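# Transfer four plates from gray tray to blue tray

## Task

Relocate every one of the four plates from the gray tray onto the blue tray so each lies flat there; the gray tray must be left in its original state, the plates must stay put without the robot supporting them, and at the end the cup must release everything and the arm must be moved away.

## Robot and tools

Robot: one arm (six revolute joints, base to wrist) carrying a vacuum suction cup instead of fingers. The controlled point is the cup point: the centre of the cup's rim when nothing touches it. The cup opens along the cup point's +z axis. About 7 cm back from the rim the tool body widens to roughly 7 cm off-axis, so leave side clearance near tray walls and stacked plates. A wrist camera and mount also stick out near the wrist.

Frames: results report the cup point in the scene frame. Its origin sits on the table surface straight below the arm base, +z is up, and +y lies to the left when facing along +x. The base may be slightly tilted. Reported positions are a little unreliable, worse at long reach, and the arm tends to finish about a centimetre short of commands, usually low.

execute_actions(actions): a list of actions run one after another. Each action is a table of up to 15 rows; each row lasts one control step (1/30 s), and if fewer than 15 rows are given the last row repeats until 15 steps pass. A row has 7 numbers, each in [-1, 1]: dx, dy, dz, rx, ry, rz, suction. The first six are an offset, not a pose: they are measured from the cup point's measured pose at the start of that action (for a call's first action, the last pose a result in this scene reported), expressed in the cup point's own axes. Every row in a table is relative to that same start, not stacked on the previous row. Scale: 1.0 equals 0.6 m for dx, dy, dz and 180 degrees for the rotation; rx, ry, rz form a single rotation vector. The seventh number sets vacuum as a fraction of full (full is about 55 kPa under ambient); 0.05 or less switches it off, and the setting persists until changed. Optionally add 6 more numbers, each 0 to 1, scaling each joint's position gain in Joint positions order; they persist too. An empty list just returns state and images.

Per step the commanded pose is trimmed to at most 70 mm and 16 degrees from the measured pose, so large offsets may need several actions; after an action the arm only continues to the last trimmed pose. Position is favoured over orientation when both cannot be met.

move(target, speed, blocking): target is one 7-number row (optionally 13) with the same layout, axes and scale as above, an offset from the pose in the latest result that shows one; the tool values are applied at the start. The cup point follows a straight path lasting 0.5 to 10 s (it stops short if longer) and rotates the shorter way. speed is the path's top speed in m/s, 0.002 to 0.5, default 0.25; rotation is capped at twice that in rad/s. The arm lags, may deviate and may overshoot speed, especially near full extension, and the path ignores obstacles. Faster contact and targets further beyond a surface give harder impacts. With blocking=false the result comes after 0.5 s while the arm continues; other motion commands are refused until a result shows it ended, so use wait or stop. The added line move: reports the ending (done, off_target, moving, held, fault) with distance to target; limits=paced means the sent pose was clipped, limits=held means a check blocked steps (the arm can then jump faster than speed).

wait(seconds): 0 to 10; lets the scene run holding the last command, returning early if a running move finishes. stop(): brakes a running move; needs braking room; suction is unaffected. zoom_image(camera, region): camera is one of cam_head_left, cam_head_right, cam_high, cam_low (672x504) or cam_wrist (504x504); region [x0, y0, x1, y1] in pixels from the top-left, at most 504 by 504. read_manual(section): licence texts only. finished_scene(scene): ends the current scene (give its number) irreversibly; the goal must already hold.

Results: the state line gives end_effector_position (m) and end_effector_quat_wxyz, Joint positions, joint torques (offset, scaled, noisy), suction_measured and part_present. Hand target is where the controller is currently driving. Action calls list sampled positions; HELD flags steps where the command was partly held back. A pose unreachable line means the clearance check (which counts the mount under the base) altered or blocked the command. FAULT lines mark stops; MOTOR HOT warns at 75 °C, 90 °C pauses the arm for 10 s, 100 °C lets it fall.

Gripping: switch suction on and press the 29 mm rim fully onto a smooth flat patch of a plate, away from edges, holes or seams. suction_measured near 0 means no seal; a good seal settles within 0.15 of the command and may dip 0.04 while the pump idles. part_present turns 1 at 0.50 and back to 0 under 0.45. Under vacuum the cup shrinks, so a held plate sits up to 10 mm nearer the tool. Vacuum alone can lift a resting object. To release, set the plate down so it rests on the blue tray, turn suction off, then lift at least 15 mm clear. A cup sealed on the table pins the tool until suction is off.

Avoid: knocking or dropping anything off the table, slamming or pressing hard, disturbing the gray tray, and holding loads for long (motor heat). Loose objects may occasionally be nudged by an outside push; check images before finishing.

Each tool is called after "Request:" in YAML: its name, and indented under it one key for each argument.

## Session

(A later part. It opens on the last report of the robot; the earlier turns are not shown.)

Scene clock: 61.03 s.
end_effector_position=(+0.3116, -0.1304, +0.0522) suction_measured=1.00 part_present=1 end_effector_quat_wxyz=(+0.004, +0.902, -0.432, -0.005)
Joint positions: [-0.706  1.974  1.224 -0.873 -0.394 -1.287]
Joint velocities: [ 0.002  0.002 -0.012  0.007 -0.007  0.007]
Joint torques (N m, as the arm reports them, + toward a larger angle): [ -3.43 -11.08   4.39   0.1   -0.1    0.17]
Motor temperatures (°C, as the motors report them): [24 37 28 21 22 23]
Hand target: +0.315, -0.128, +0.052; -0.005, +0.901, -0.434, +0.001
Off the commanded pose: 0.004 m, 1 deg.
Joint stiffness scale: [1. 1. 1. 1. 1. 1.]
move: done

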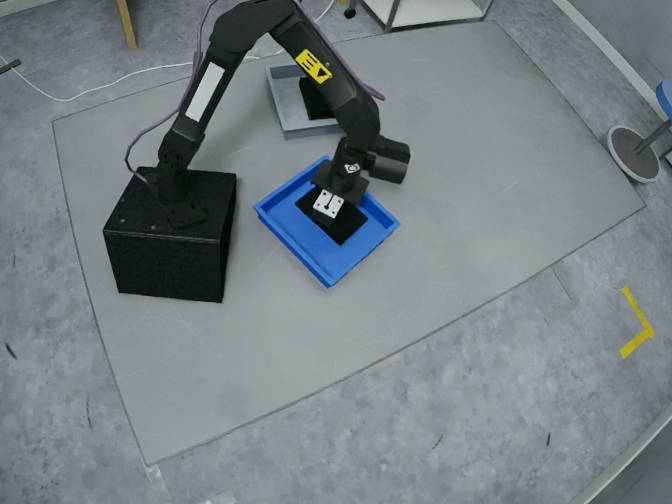

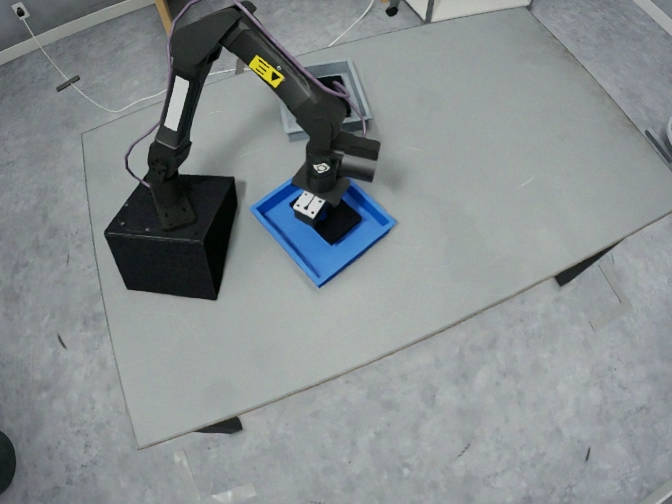

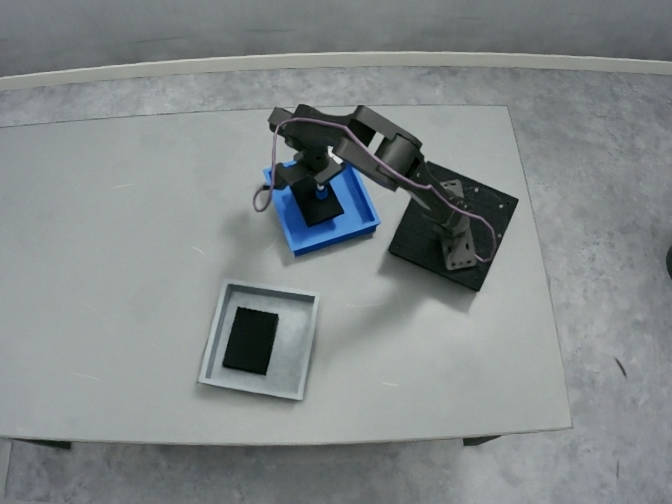

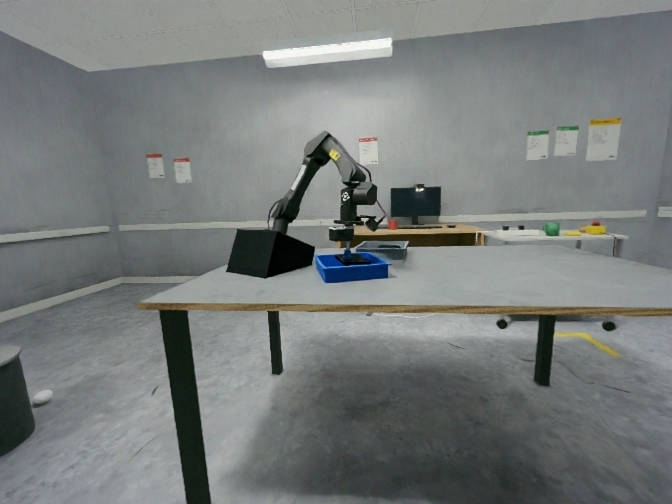

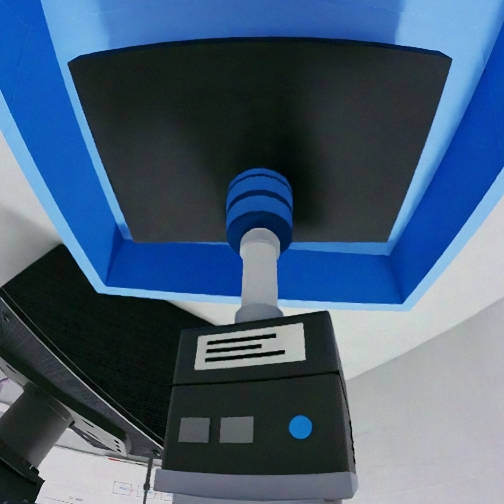

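Request:
execute_actions:
  actions: []

Request:
move:
  target: [0,0,0.08,0,0,0,1]
  speed: 0.04

Request:
execute_actions:
  actions:
    - [[0,0,0,0,0,0,0]]

Request:
move:
  target: [0,0,-0.18,0,0,0,0]
  speed: 0.2

Request:
move:
  target: [-0.31,-0.585,0,0.008,0,0.18,0]
  speed: 0.35

Scene clock: 109.40 s.
end_effector_position=(+0.3118, -0.1305, +0.0522) suction_measured=1.00 part_present=1 end_effector_quat_wxyz=(+0.004, +0.902, -0.432, -0.004)
Joint positions: [-0.706  1.974  1.224 -0.872 -0.394 -1.287]
Joint velocities: [-0.007 -0.012 -0.017  0.022 -0.066 -0.022]
Joint torques (N m, as the arm reports them, + toward a larger angle): [ -3.43 -11.08   4.36   0.11  -0.11   0.12]
Motor temperatures (°C, as the motors report them): [24 35 27 22 22 23]
Hand target: +0.315, -0.128, +0.052; -0.005, +0.901, -0.434, +0.001
Off the commanded pose: 0.004 m, 1 deg.
Joint stiffness scale: [1. 1. 1. 1. 1. 1.]

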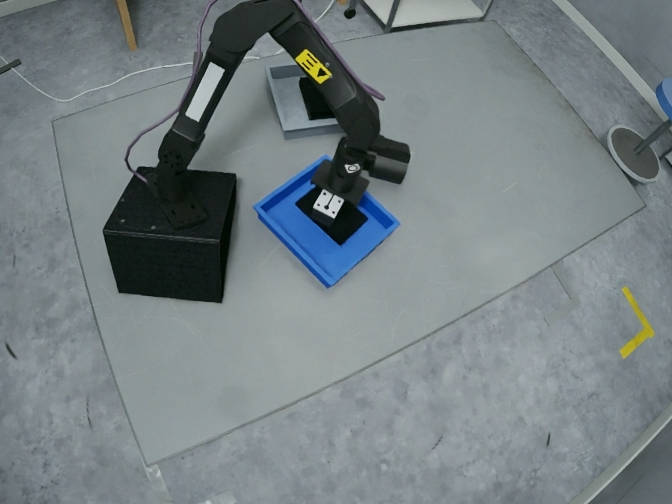

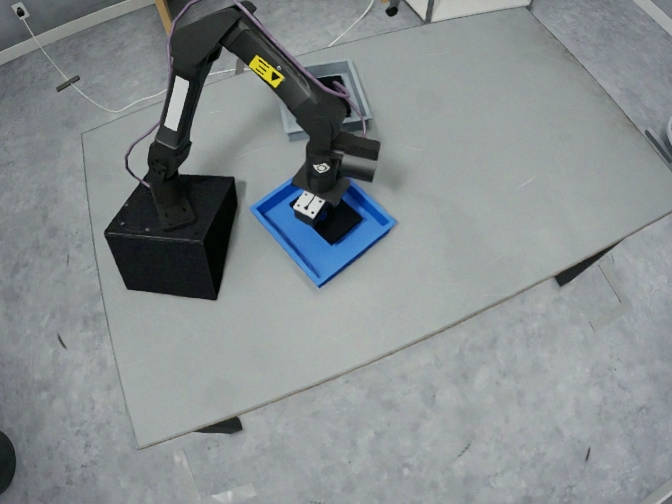

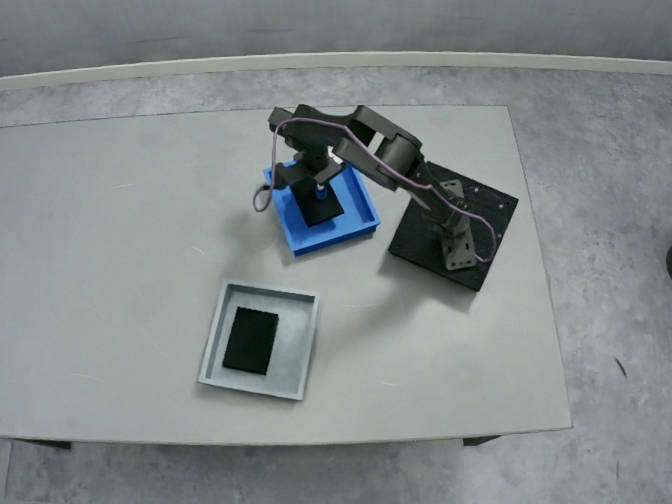

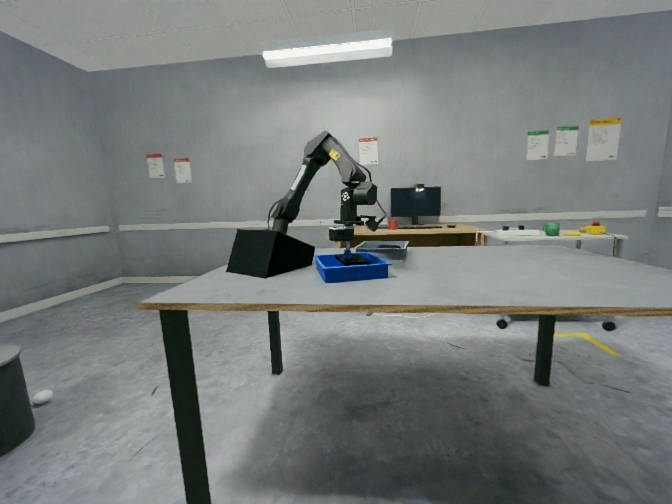

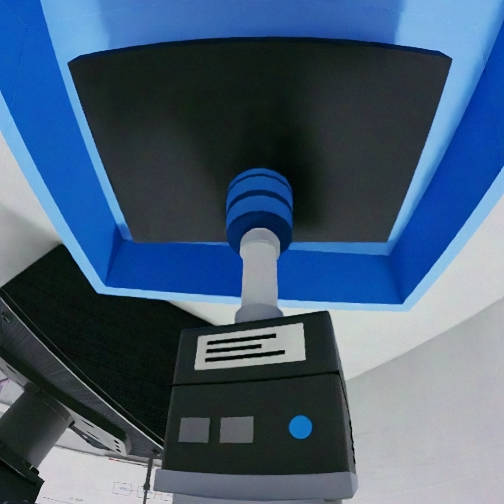

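Scene clock: 110.83 s.
end_effector_position=(+0.3113, -0.1305, +0.0111) suction_measured=0.98 part_present=1 end_effector_quat_wxyz=(+0.005, +0.902, -0.431, -0.006)
Joint positions: [-0.658  2.046  1.156 -0.716 -0.394 -1.239]
Joint velocities: [ 0.002 -0.017 -0.017  0.007  0.007  0.022]
Joint torques (N m, as the arm reports them, + toward a larger angle): [ -3.14 -10.05   3.27   0.25   0.05   0.09]
Motor temperatures (°C, as the motors report them): [24 35 26 22 22 23]
Hand target: +0.311, -0.130, +0.004; +0.003, +0.902, -0.432, -0.005
Off the commanded pose: 0.007 m, 0 deg.
Joint stiffness scale: [1. 1. 1. 1. 1. 1.]
move: done

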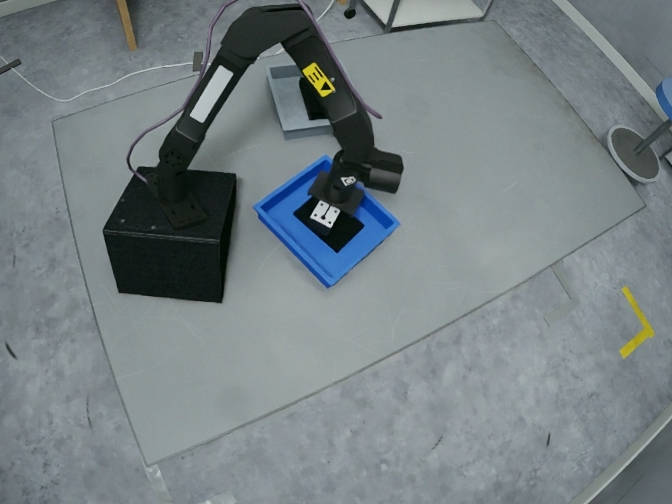

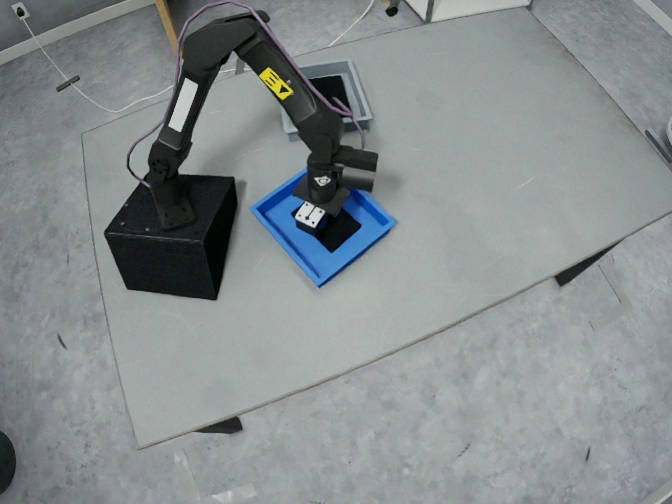

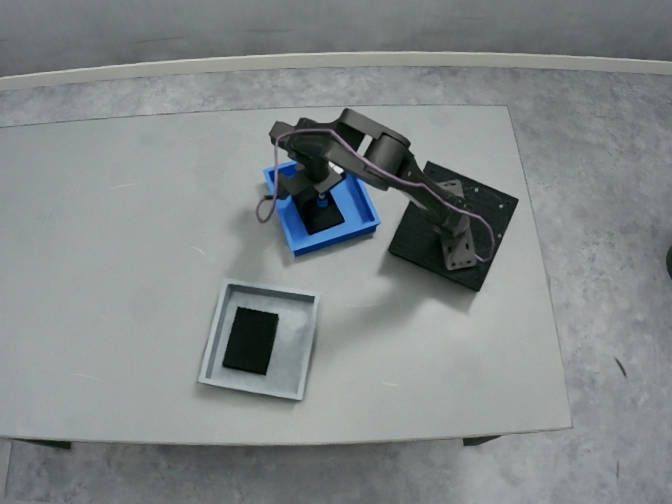

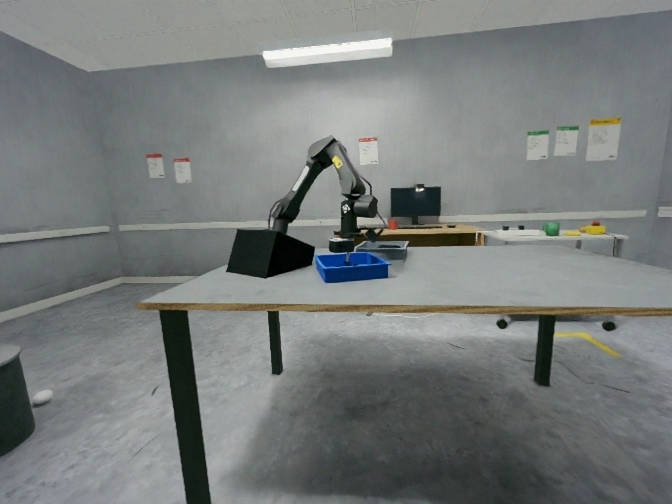

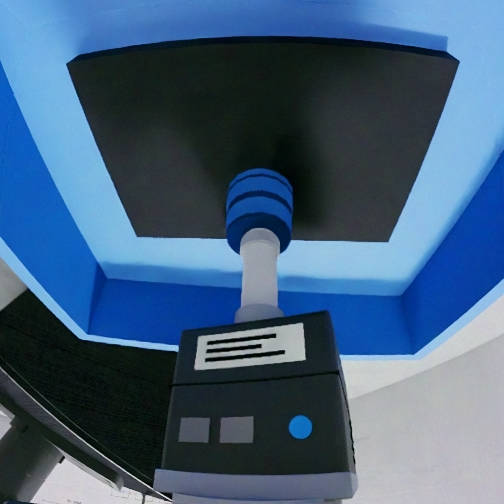

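Scene clock: 111.33 s.
end_effector_position=(+0.3110, -0.1300, +0.0124) suction_measured=0.00 part_present=0 end_effector_quat_wxyz=(+0.005, +0.902, -0.431, -0.006)
Joint positions: [-0.658  2.042  1.156 -0.721 -0.392 -1.239]
Joint velocities: [ 0.002  0.007  0.002 -0.022 -0.051  0.007]
Joint torques (N m, as the arm reports them, + toward a larger angle): [ -3.35 -10.57   4.66   0.03   0.07   0.03]
Motor temperatures (°C, as the motors report them): [24 35 26 22 22 23]
Hand target: +0.311, -0.130, +0.011; +0.005, +0.903, -0.431, -0.006
Off the commanded pose: 0.001 m, 0 deg.
Joint stiffness scale: [1. 1. 1. 1. 1. 1.]
Step readings (end_effector_position):
0: (+0.3113, -0.1305, +0.0111)
1: (+0.3111, -0.1304, +0.0111)
2: (+0.3110, -0.1300, +0.0118)
4: (+0.3110, -0.1300, +0.0124)
8: (+0.3110, -0.1300, +0.0124)
15: end_effector_position above

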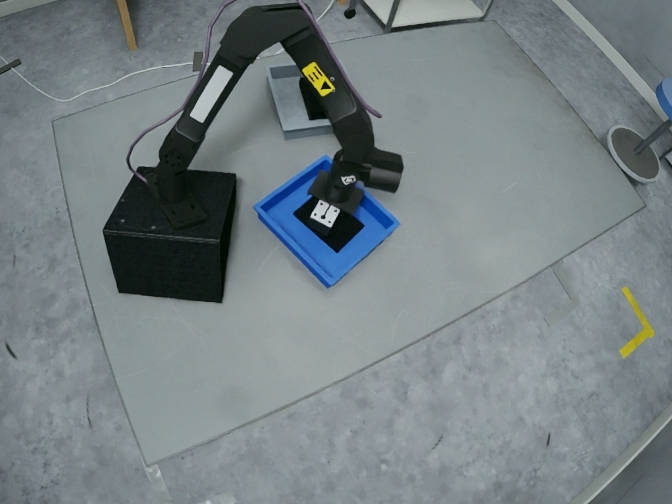

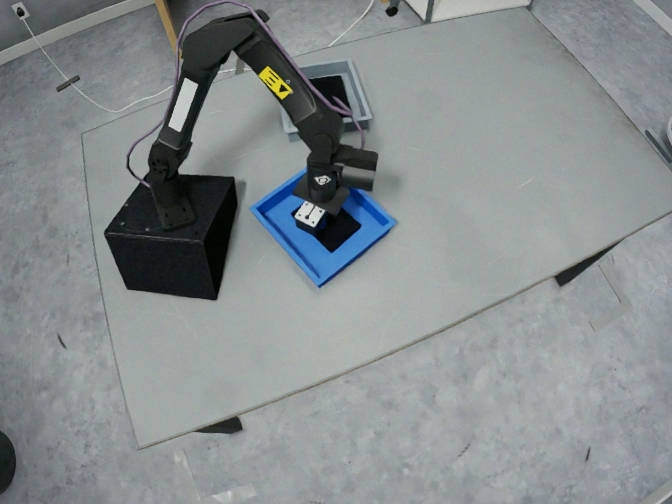

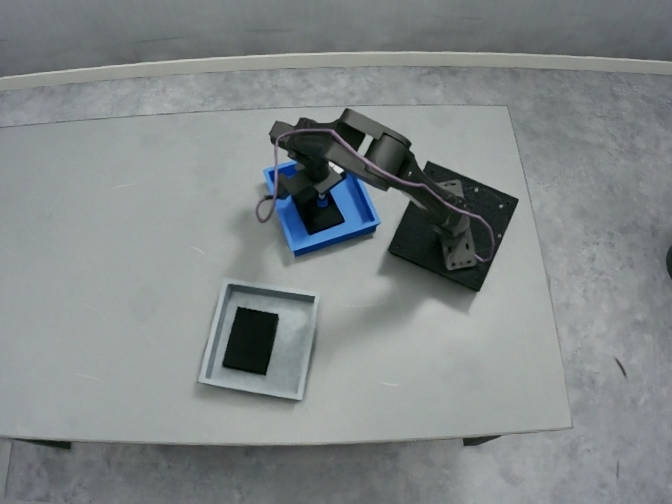

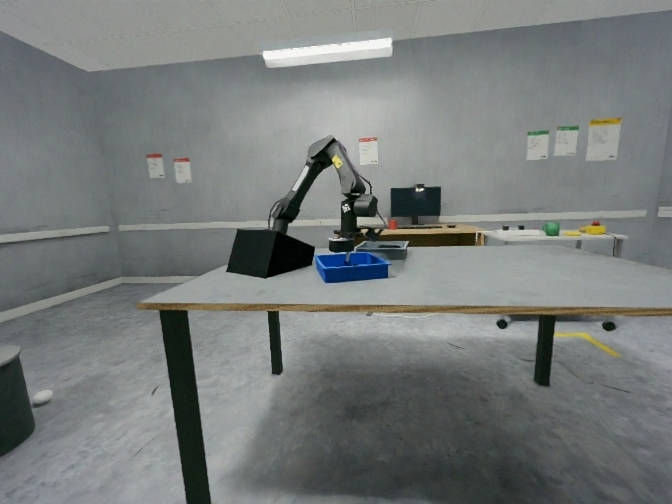

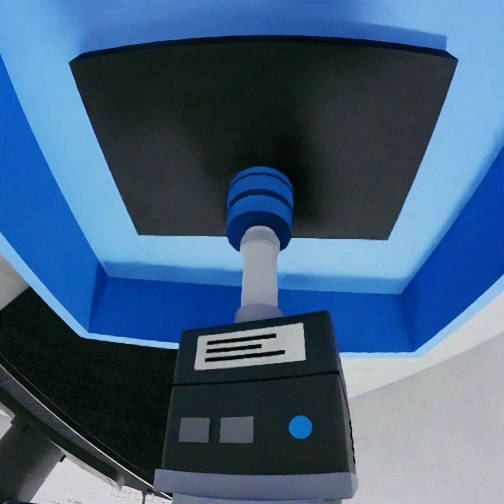

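Scene clock: 112.60 s.
end_effector_position=(+0.3119, -0.1251, +0.1119) suction_measured=0.00 part_present=0 end_effector_quat_wxyz=(+0.004, +0.903, -0.430, -0.014)
Joint positions: [-0.76   1.915  1.385 -1.134 -0.386 -1.356]
Joint velocities: [ 0.002 -0.007 -0.012 -0.095 -0.007  0.007]
Joint torques (N m, as the arm reports them, + toward a larger angle): [ -4.38 -10.77   7.31  -0.21   0.13  -0.07]
Motor temperatures (°C, as the motors report them): [24 35 27 22 22 23]
Hand target: +0.314, -0.130, +0.121; +0.008, +0.902, -0.431, -0.006
Off the commanded pose: 0.010 m, 1 deg.
Joint stiffness scale: [1. 1. 1. 1. 1. 1.]
move: done

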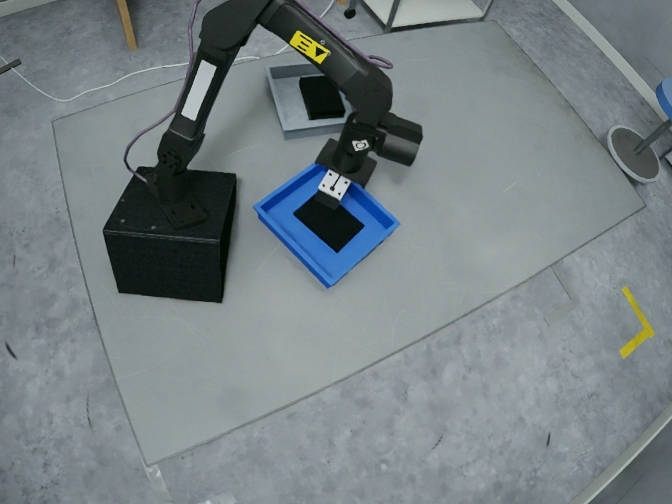

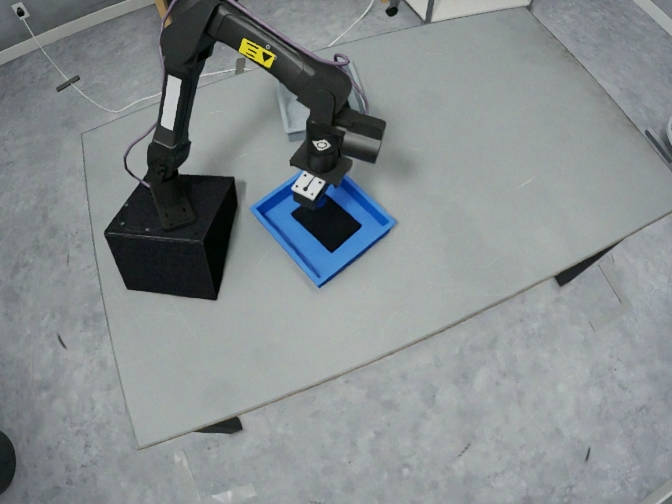

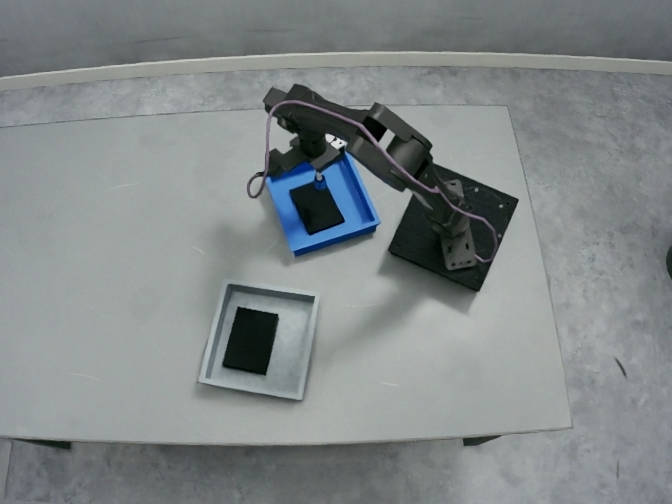

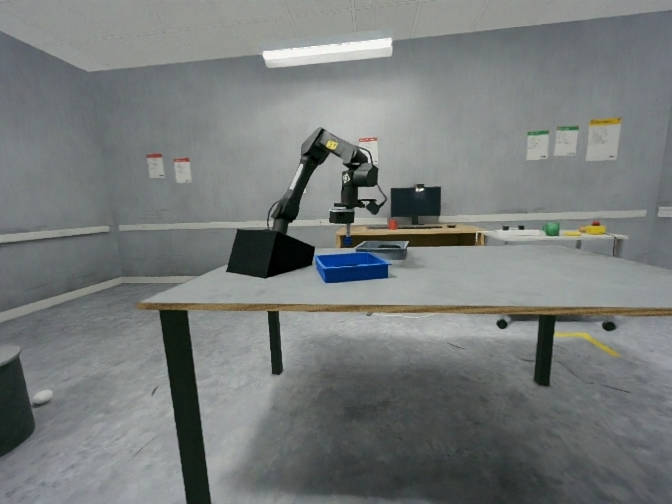

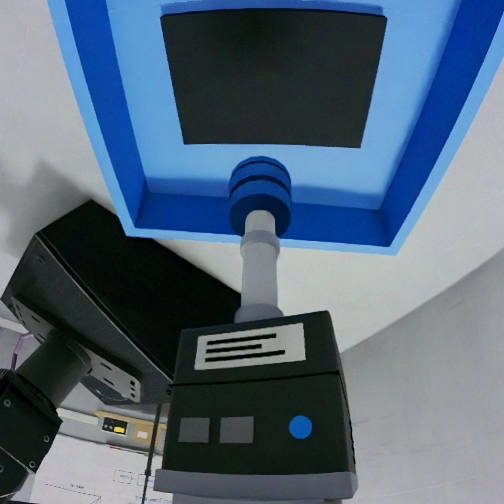

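Scene clock: 114.83 s.
end_effector_position=(+0.4613, +0.2537, +0.1058) suction_measured=0.00 part_present=0 end_effector_quat_wxyz=(-0.014, +0.751, -0.660, -0.029)
Joint positions: [ 0.202  2.252  2.495 -1.518 -0.341  0.223]
Joint velocities: [ 0.002  0.012  0.037 -0.022  0.037 -0.007]
Joint torques (N m, as the arm reports them, + toward a larger angle): [ -3.84 -16.53   7.97  -0.13   0.1    0.13]
Motor temperatures (°C, as the motors report them): [24 35 27 22 22 23]
Hand target: +0.467, +0.247, +0.112; -0.016, +0.745, -0.666, -0.018
Off the commanded pose: 0.015 m, 3 deg.
Joint stiffness scale: [1. 1. 1. 1. 1. 1.]
move: off_target

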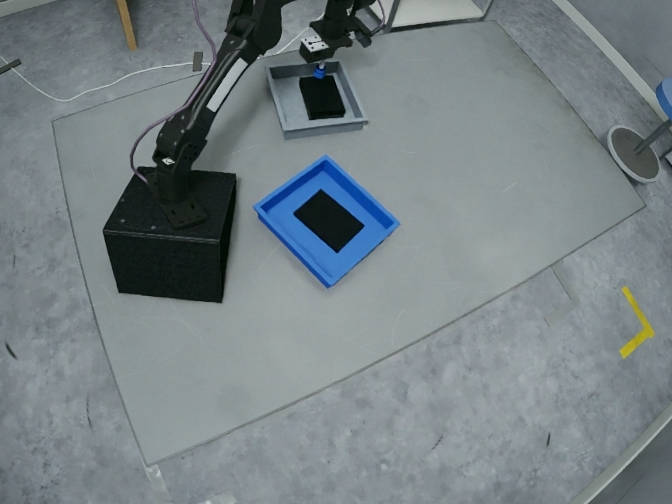

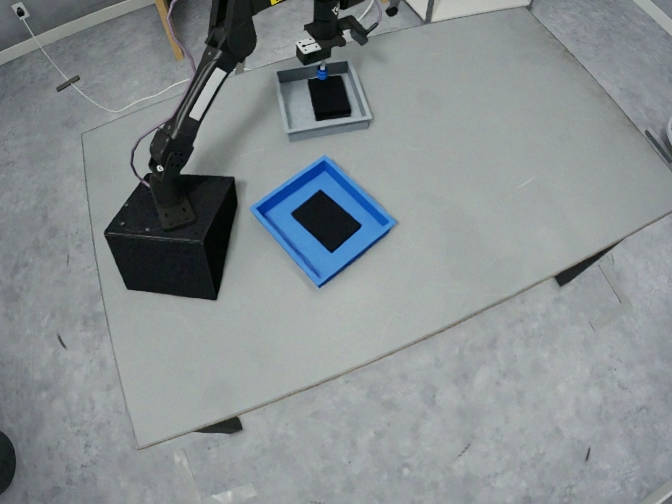

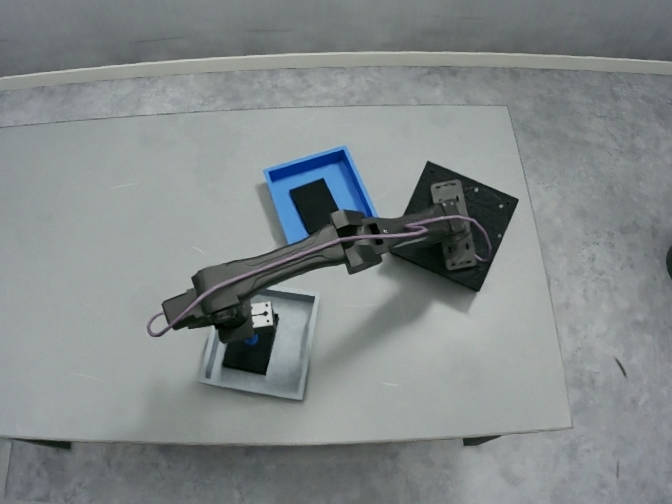

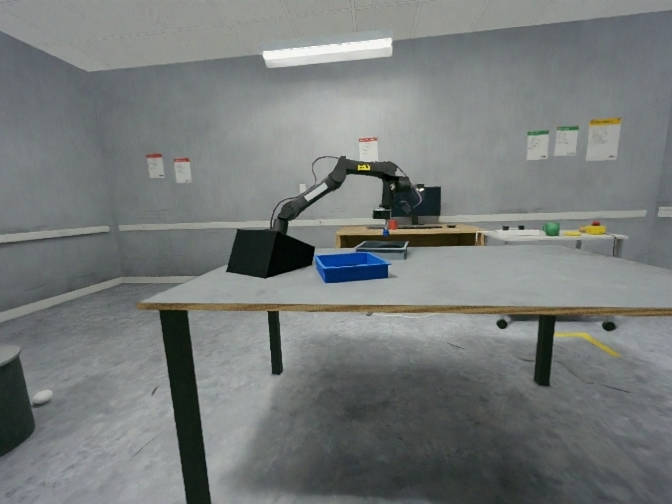

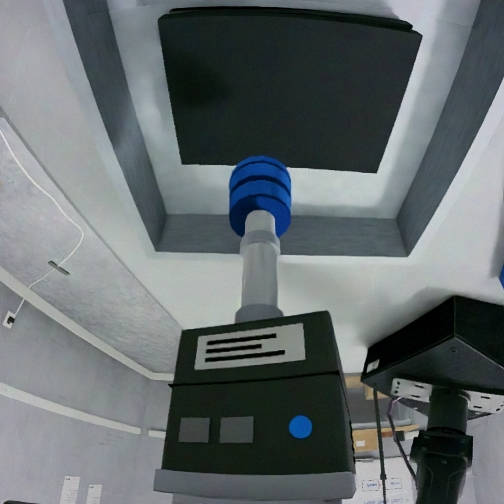

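Request:
move:
  target: [0.025,-0.025,0.065,0.012,0.02,0,0]
  speed: 0.12

Request:
move:
  target: [0,0,0.05,0.004,0,0,1]
  speed: 0.05

Scene clock: 124.60 s.
end_effector_position=(+0.4736, +0.2450, +0.0675) suction_measured=0.00 part_present=0 end_effector_quat_wxyz=(-0.007, +0.752, -0.659, -0.002)
Joint positions: [ 0.225  2.253  2.352 -1.353 -0.28   0.247]
Joint velocities: [-0.022 -0.002 -0.022 -0.037 -0.066  0.022]
Joint torques (N m, as the arm reports them, + toward a larger angle): [ -2.79 -17.62   4.9    0.18   0.13   0.13]
Motor temperatures (°C, as the motors report them): [24 38 28 21 22 23]
Hand target: +0.477, +0.243, +0.066; -0.008, +0.751, -0.660, +0.006
Off the commanded pose: 0.004 m, 1 deg.
Joint stiffness scale: [1. 1. 1. 1. 1. 1.]
move: done

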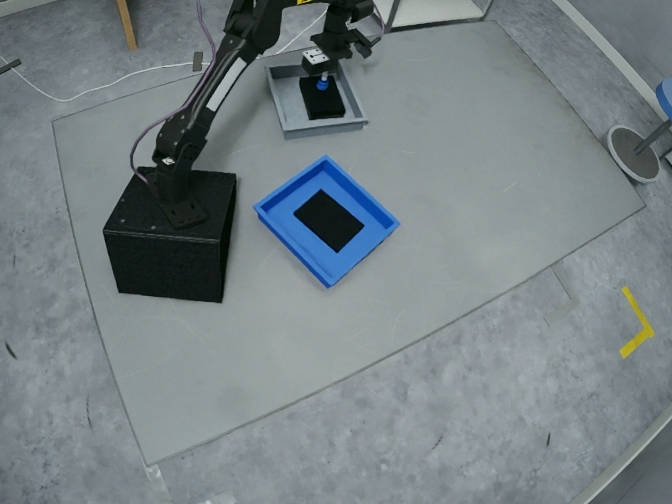

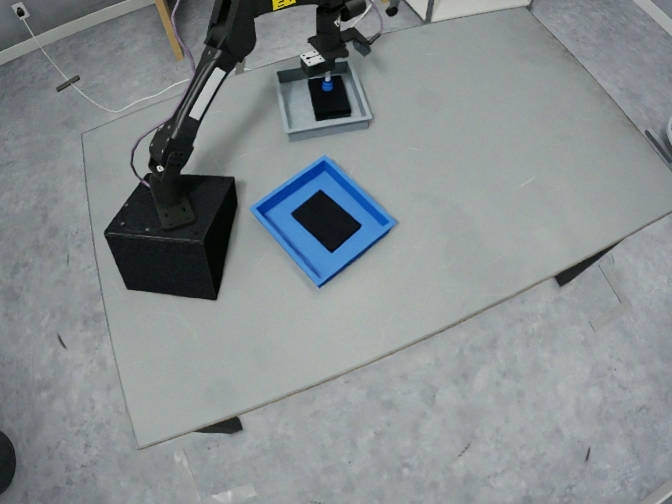

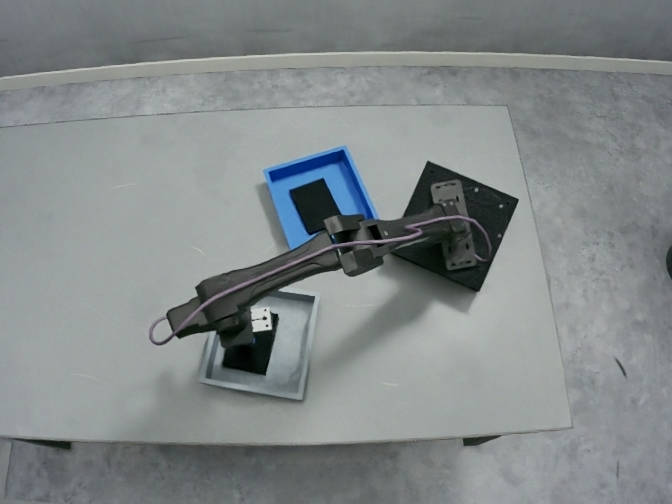

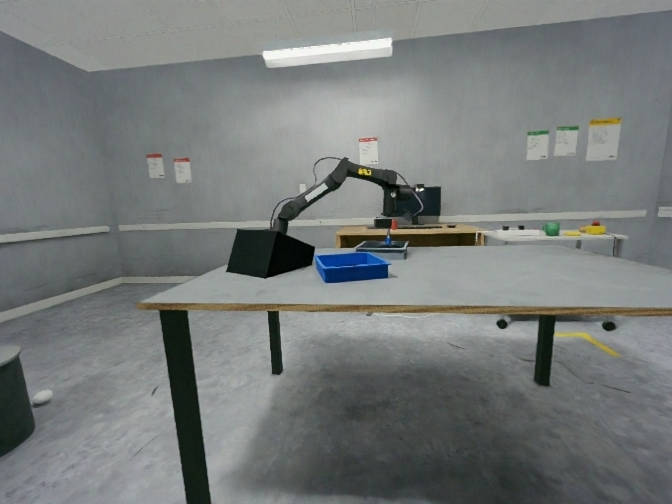

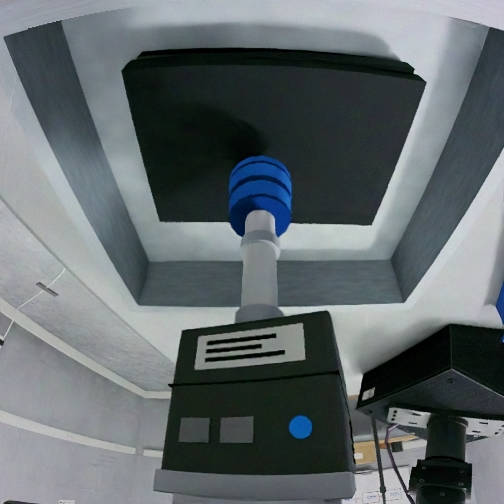

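Scene clock: 125.47 s.
end_effector_position=(+0.4664, +0.2397, +0.0382) suction_measured=0.60 part_present=1 end_effector_quat_wxyz=(+0.003, +0.749, -0.662, -0.009)
Joint positions: [ 0.236  2.246  2.225 -1.253 -0.279  0.26 ]
Joint velocities: [-0.007  0.002 -0.022 -0.007  0.022 -0.095]
Joint torques (N m, as the arm reports them, + toward a larger angle): [ -2.4  -18.42   4.45   0.33   0.03   0.13]
Motor temperatures (°C, as the motors report them): [24 38 28 21 22 23]
Hand target: +0.473, +0.245, +0.038; -0.011, +0.752, -0.659, +0.001
Off the commanded pose: 0.009 m, 2 deg.
Joint stiffness scale: [1. 1. 1. 1. 1. 1.]
move: done

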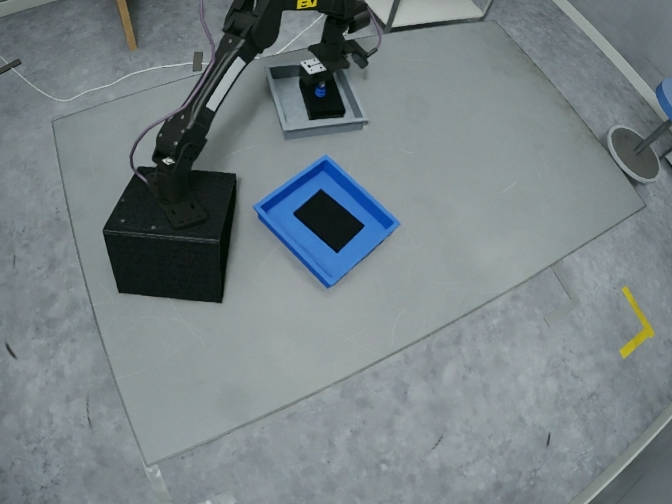

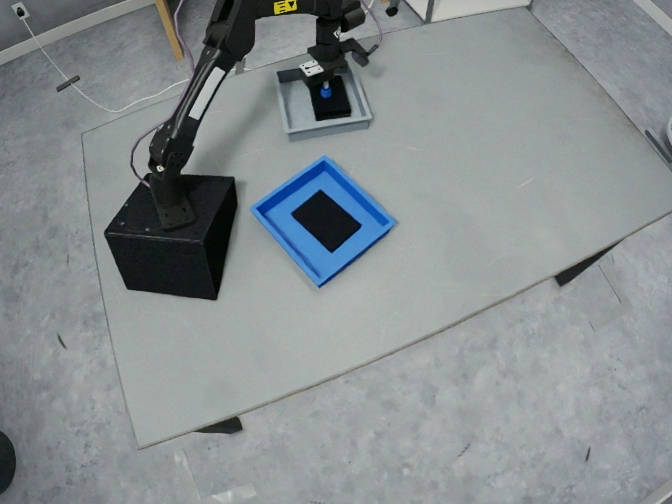

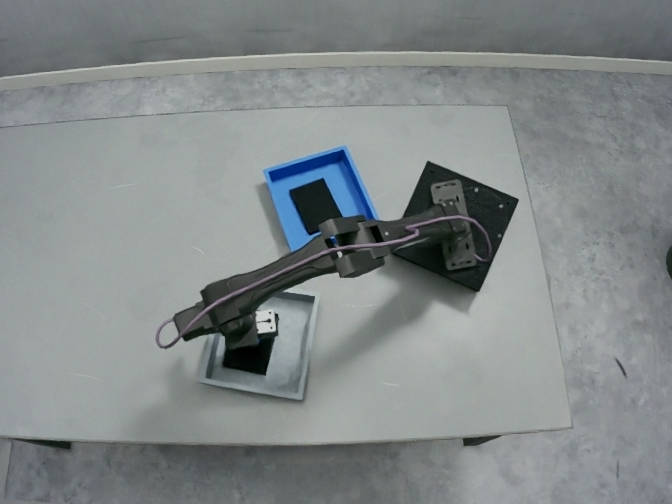

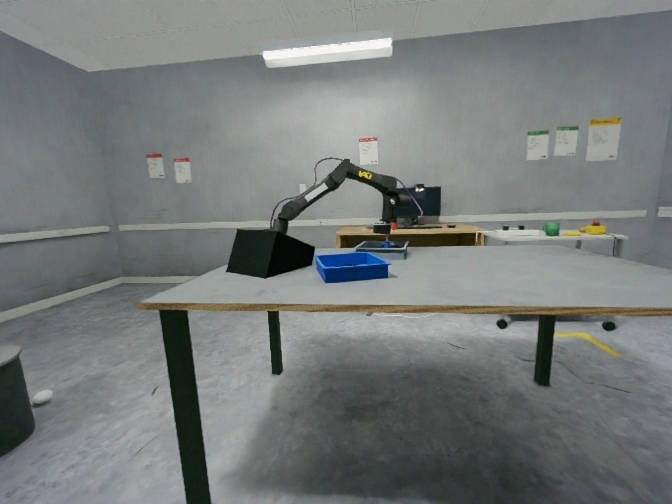

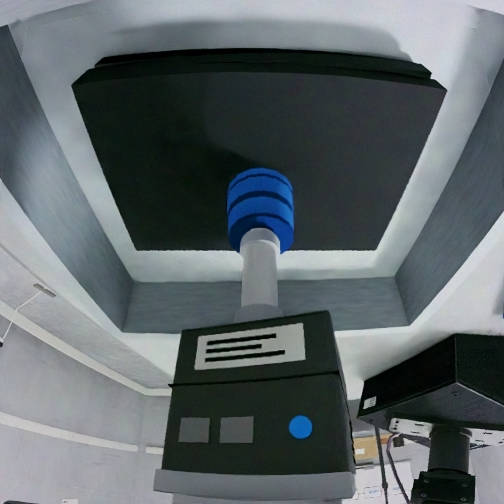

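Request:
move:
  target: [0,0,-0.15,0.01,0,0,1]
  speed: 0.08

Request:
move:
  target: [0.585,0.3,-0.02,0.008,0.008,-0.18,1]
  speed: 0.3

Scene clock: 133.80 s.
end_effector_position=(+0.4625, +0.2421, +0.1120) suction_measured=1.00 part_present=1 end_effector_quat_wxyz=(+0.002, +0.751, -0.661, -0.003)
Joint positions: [ 0.204  2.246  2.514 -1.544 -0.28   0.226]
Joint velocities: [-0.017 -0.002 -0.007  0.037 -0.022  0.022]
Joint torques (N m, as the arm reports them, + toward a larger angle): [ -4.29 -18.7    7.85  -0.23  -0.05  -0.02]
Motor temperatures (°C, as the motors report them): [24 40 27 22 22 23]
Hand target: +0.468, +0.240, +0.128; -0.013, +0.750, -0.662, +0.005
Off the commanded pose: 0.017 m, 1 deg.
Joint stiffness scale: [1. 1. 1. 1. 1. 1.]
joint sent to its limit — the command would take joint 4 (wrist pitch) past its lower limit, so that joint was sent only as far as its limit.
move: off_target

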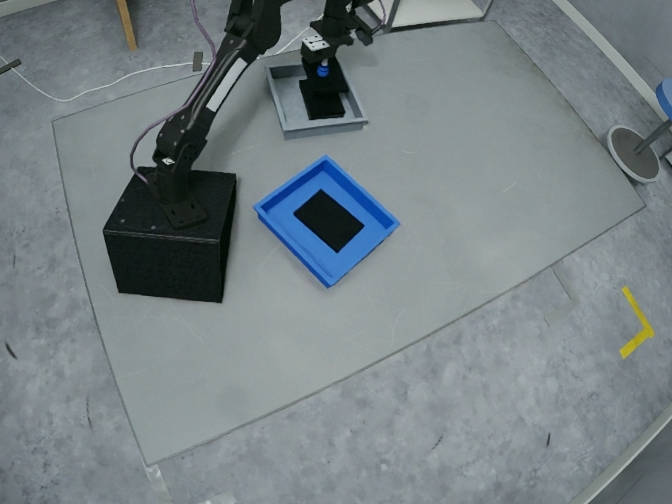

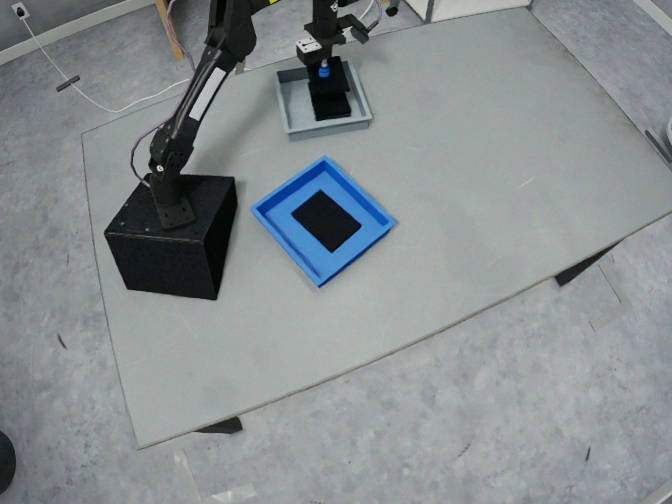

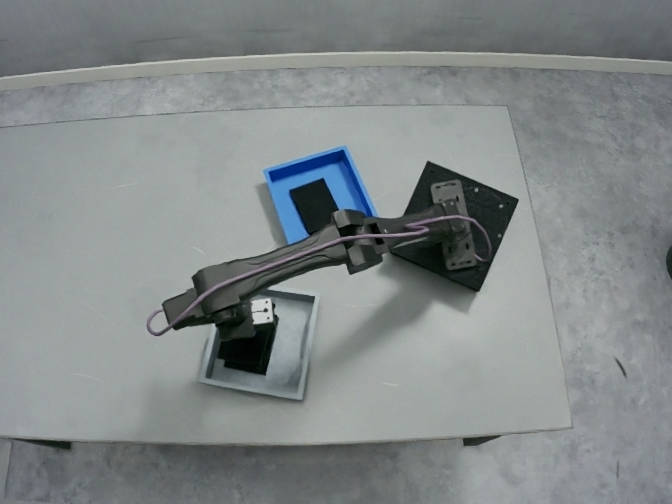

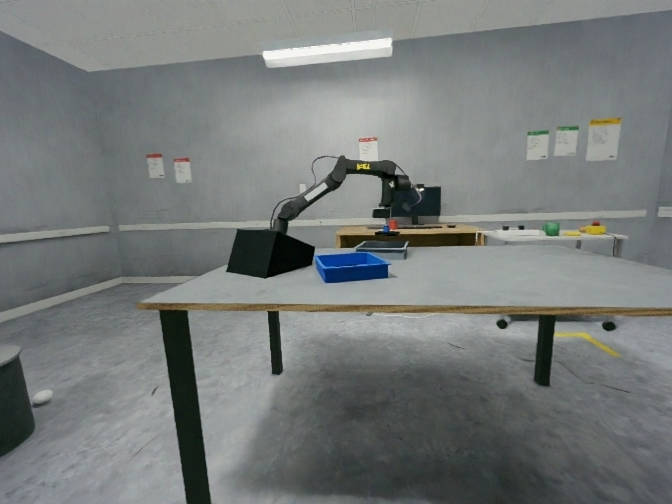

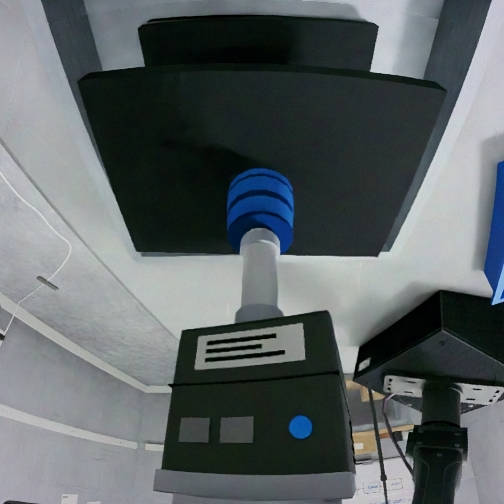

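Scene clock: 135.90 s.
end_effector_position=(+0.3221, -0.1349, +0.1272) suction_measured=1.00 part_present=1 end_effector_quat_wxyz=(+0.021, +0.903, -0.429, +0.009)
Joint positions: [-0.767  1.898  1.426 -1.139 -0.363 -1.347]
Joint velocities: [-0.012 -0.012 -0.007  0.037 -0.022 -0.066]
Joint torques (N m, as the arm reports them, + toward a larger angle): [ -3.78 -10.82   7.03   0.05  -0.04  -0.05]
Motor temperatures (°C, as the motors report them): [24 40 27 22 22 23]
Hand target: +0.330, -0.135, +0.134; +0.014, +0.906, -0.423, +0.022
Off the commanded pose: 0.009 m, 3 deg.
Joint stiffness scale: [1. 1. 1. 1. 1. 1.]
move: off_target

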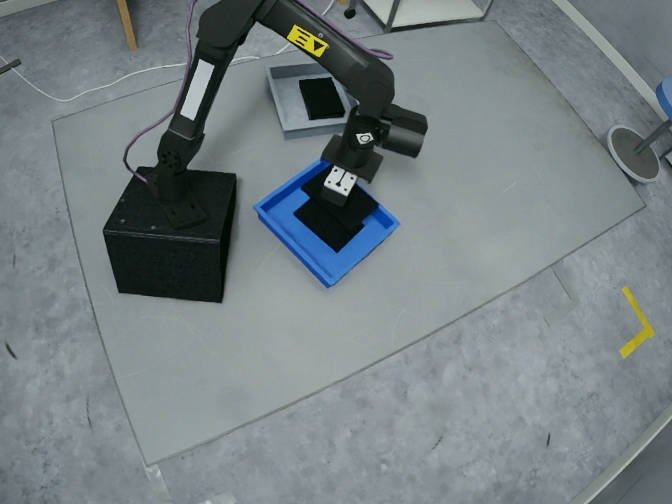

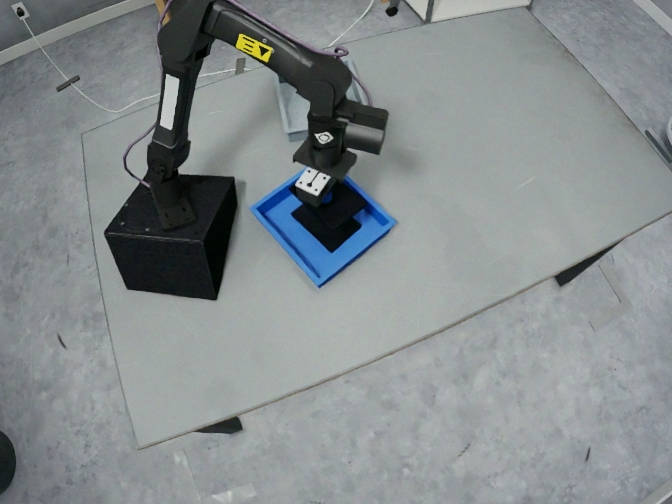

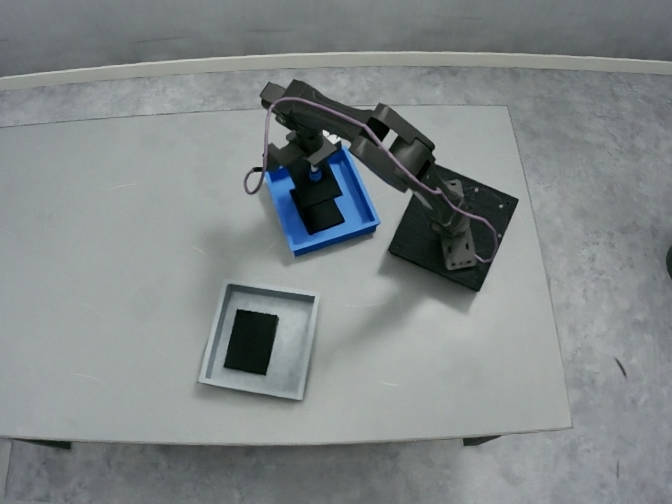

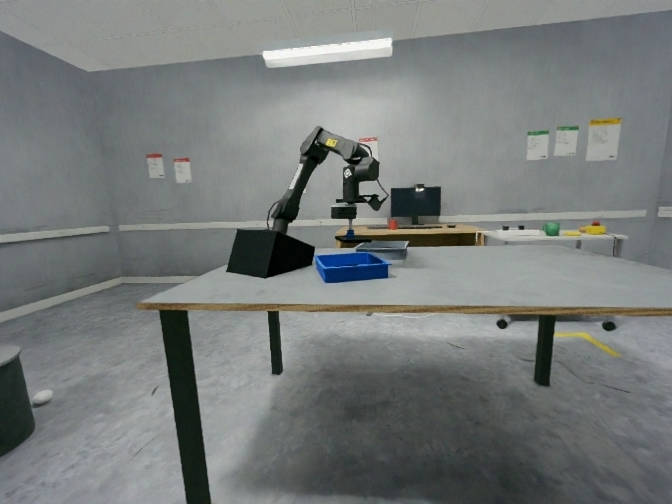

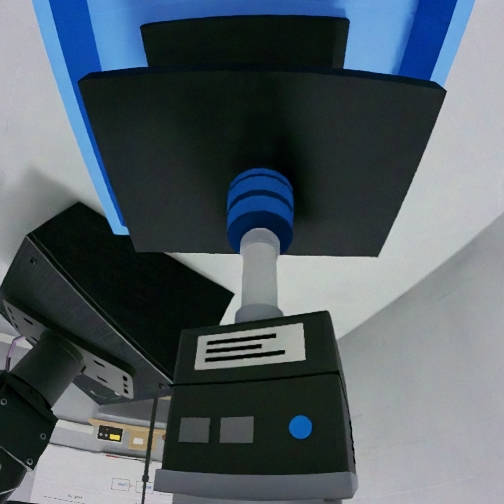

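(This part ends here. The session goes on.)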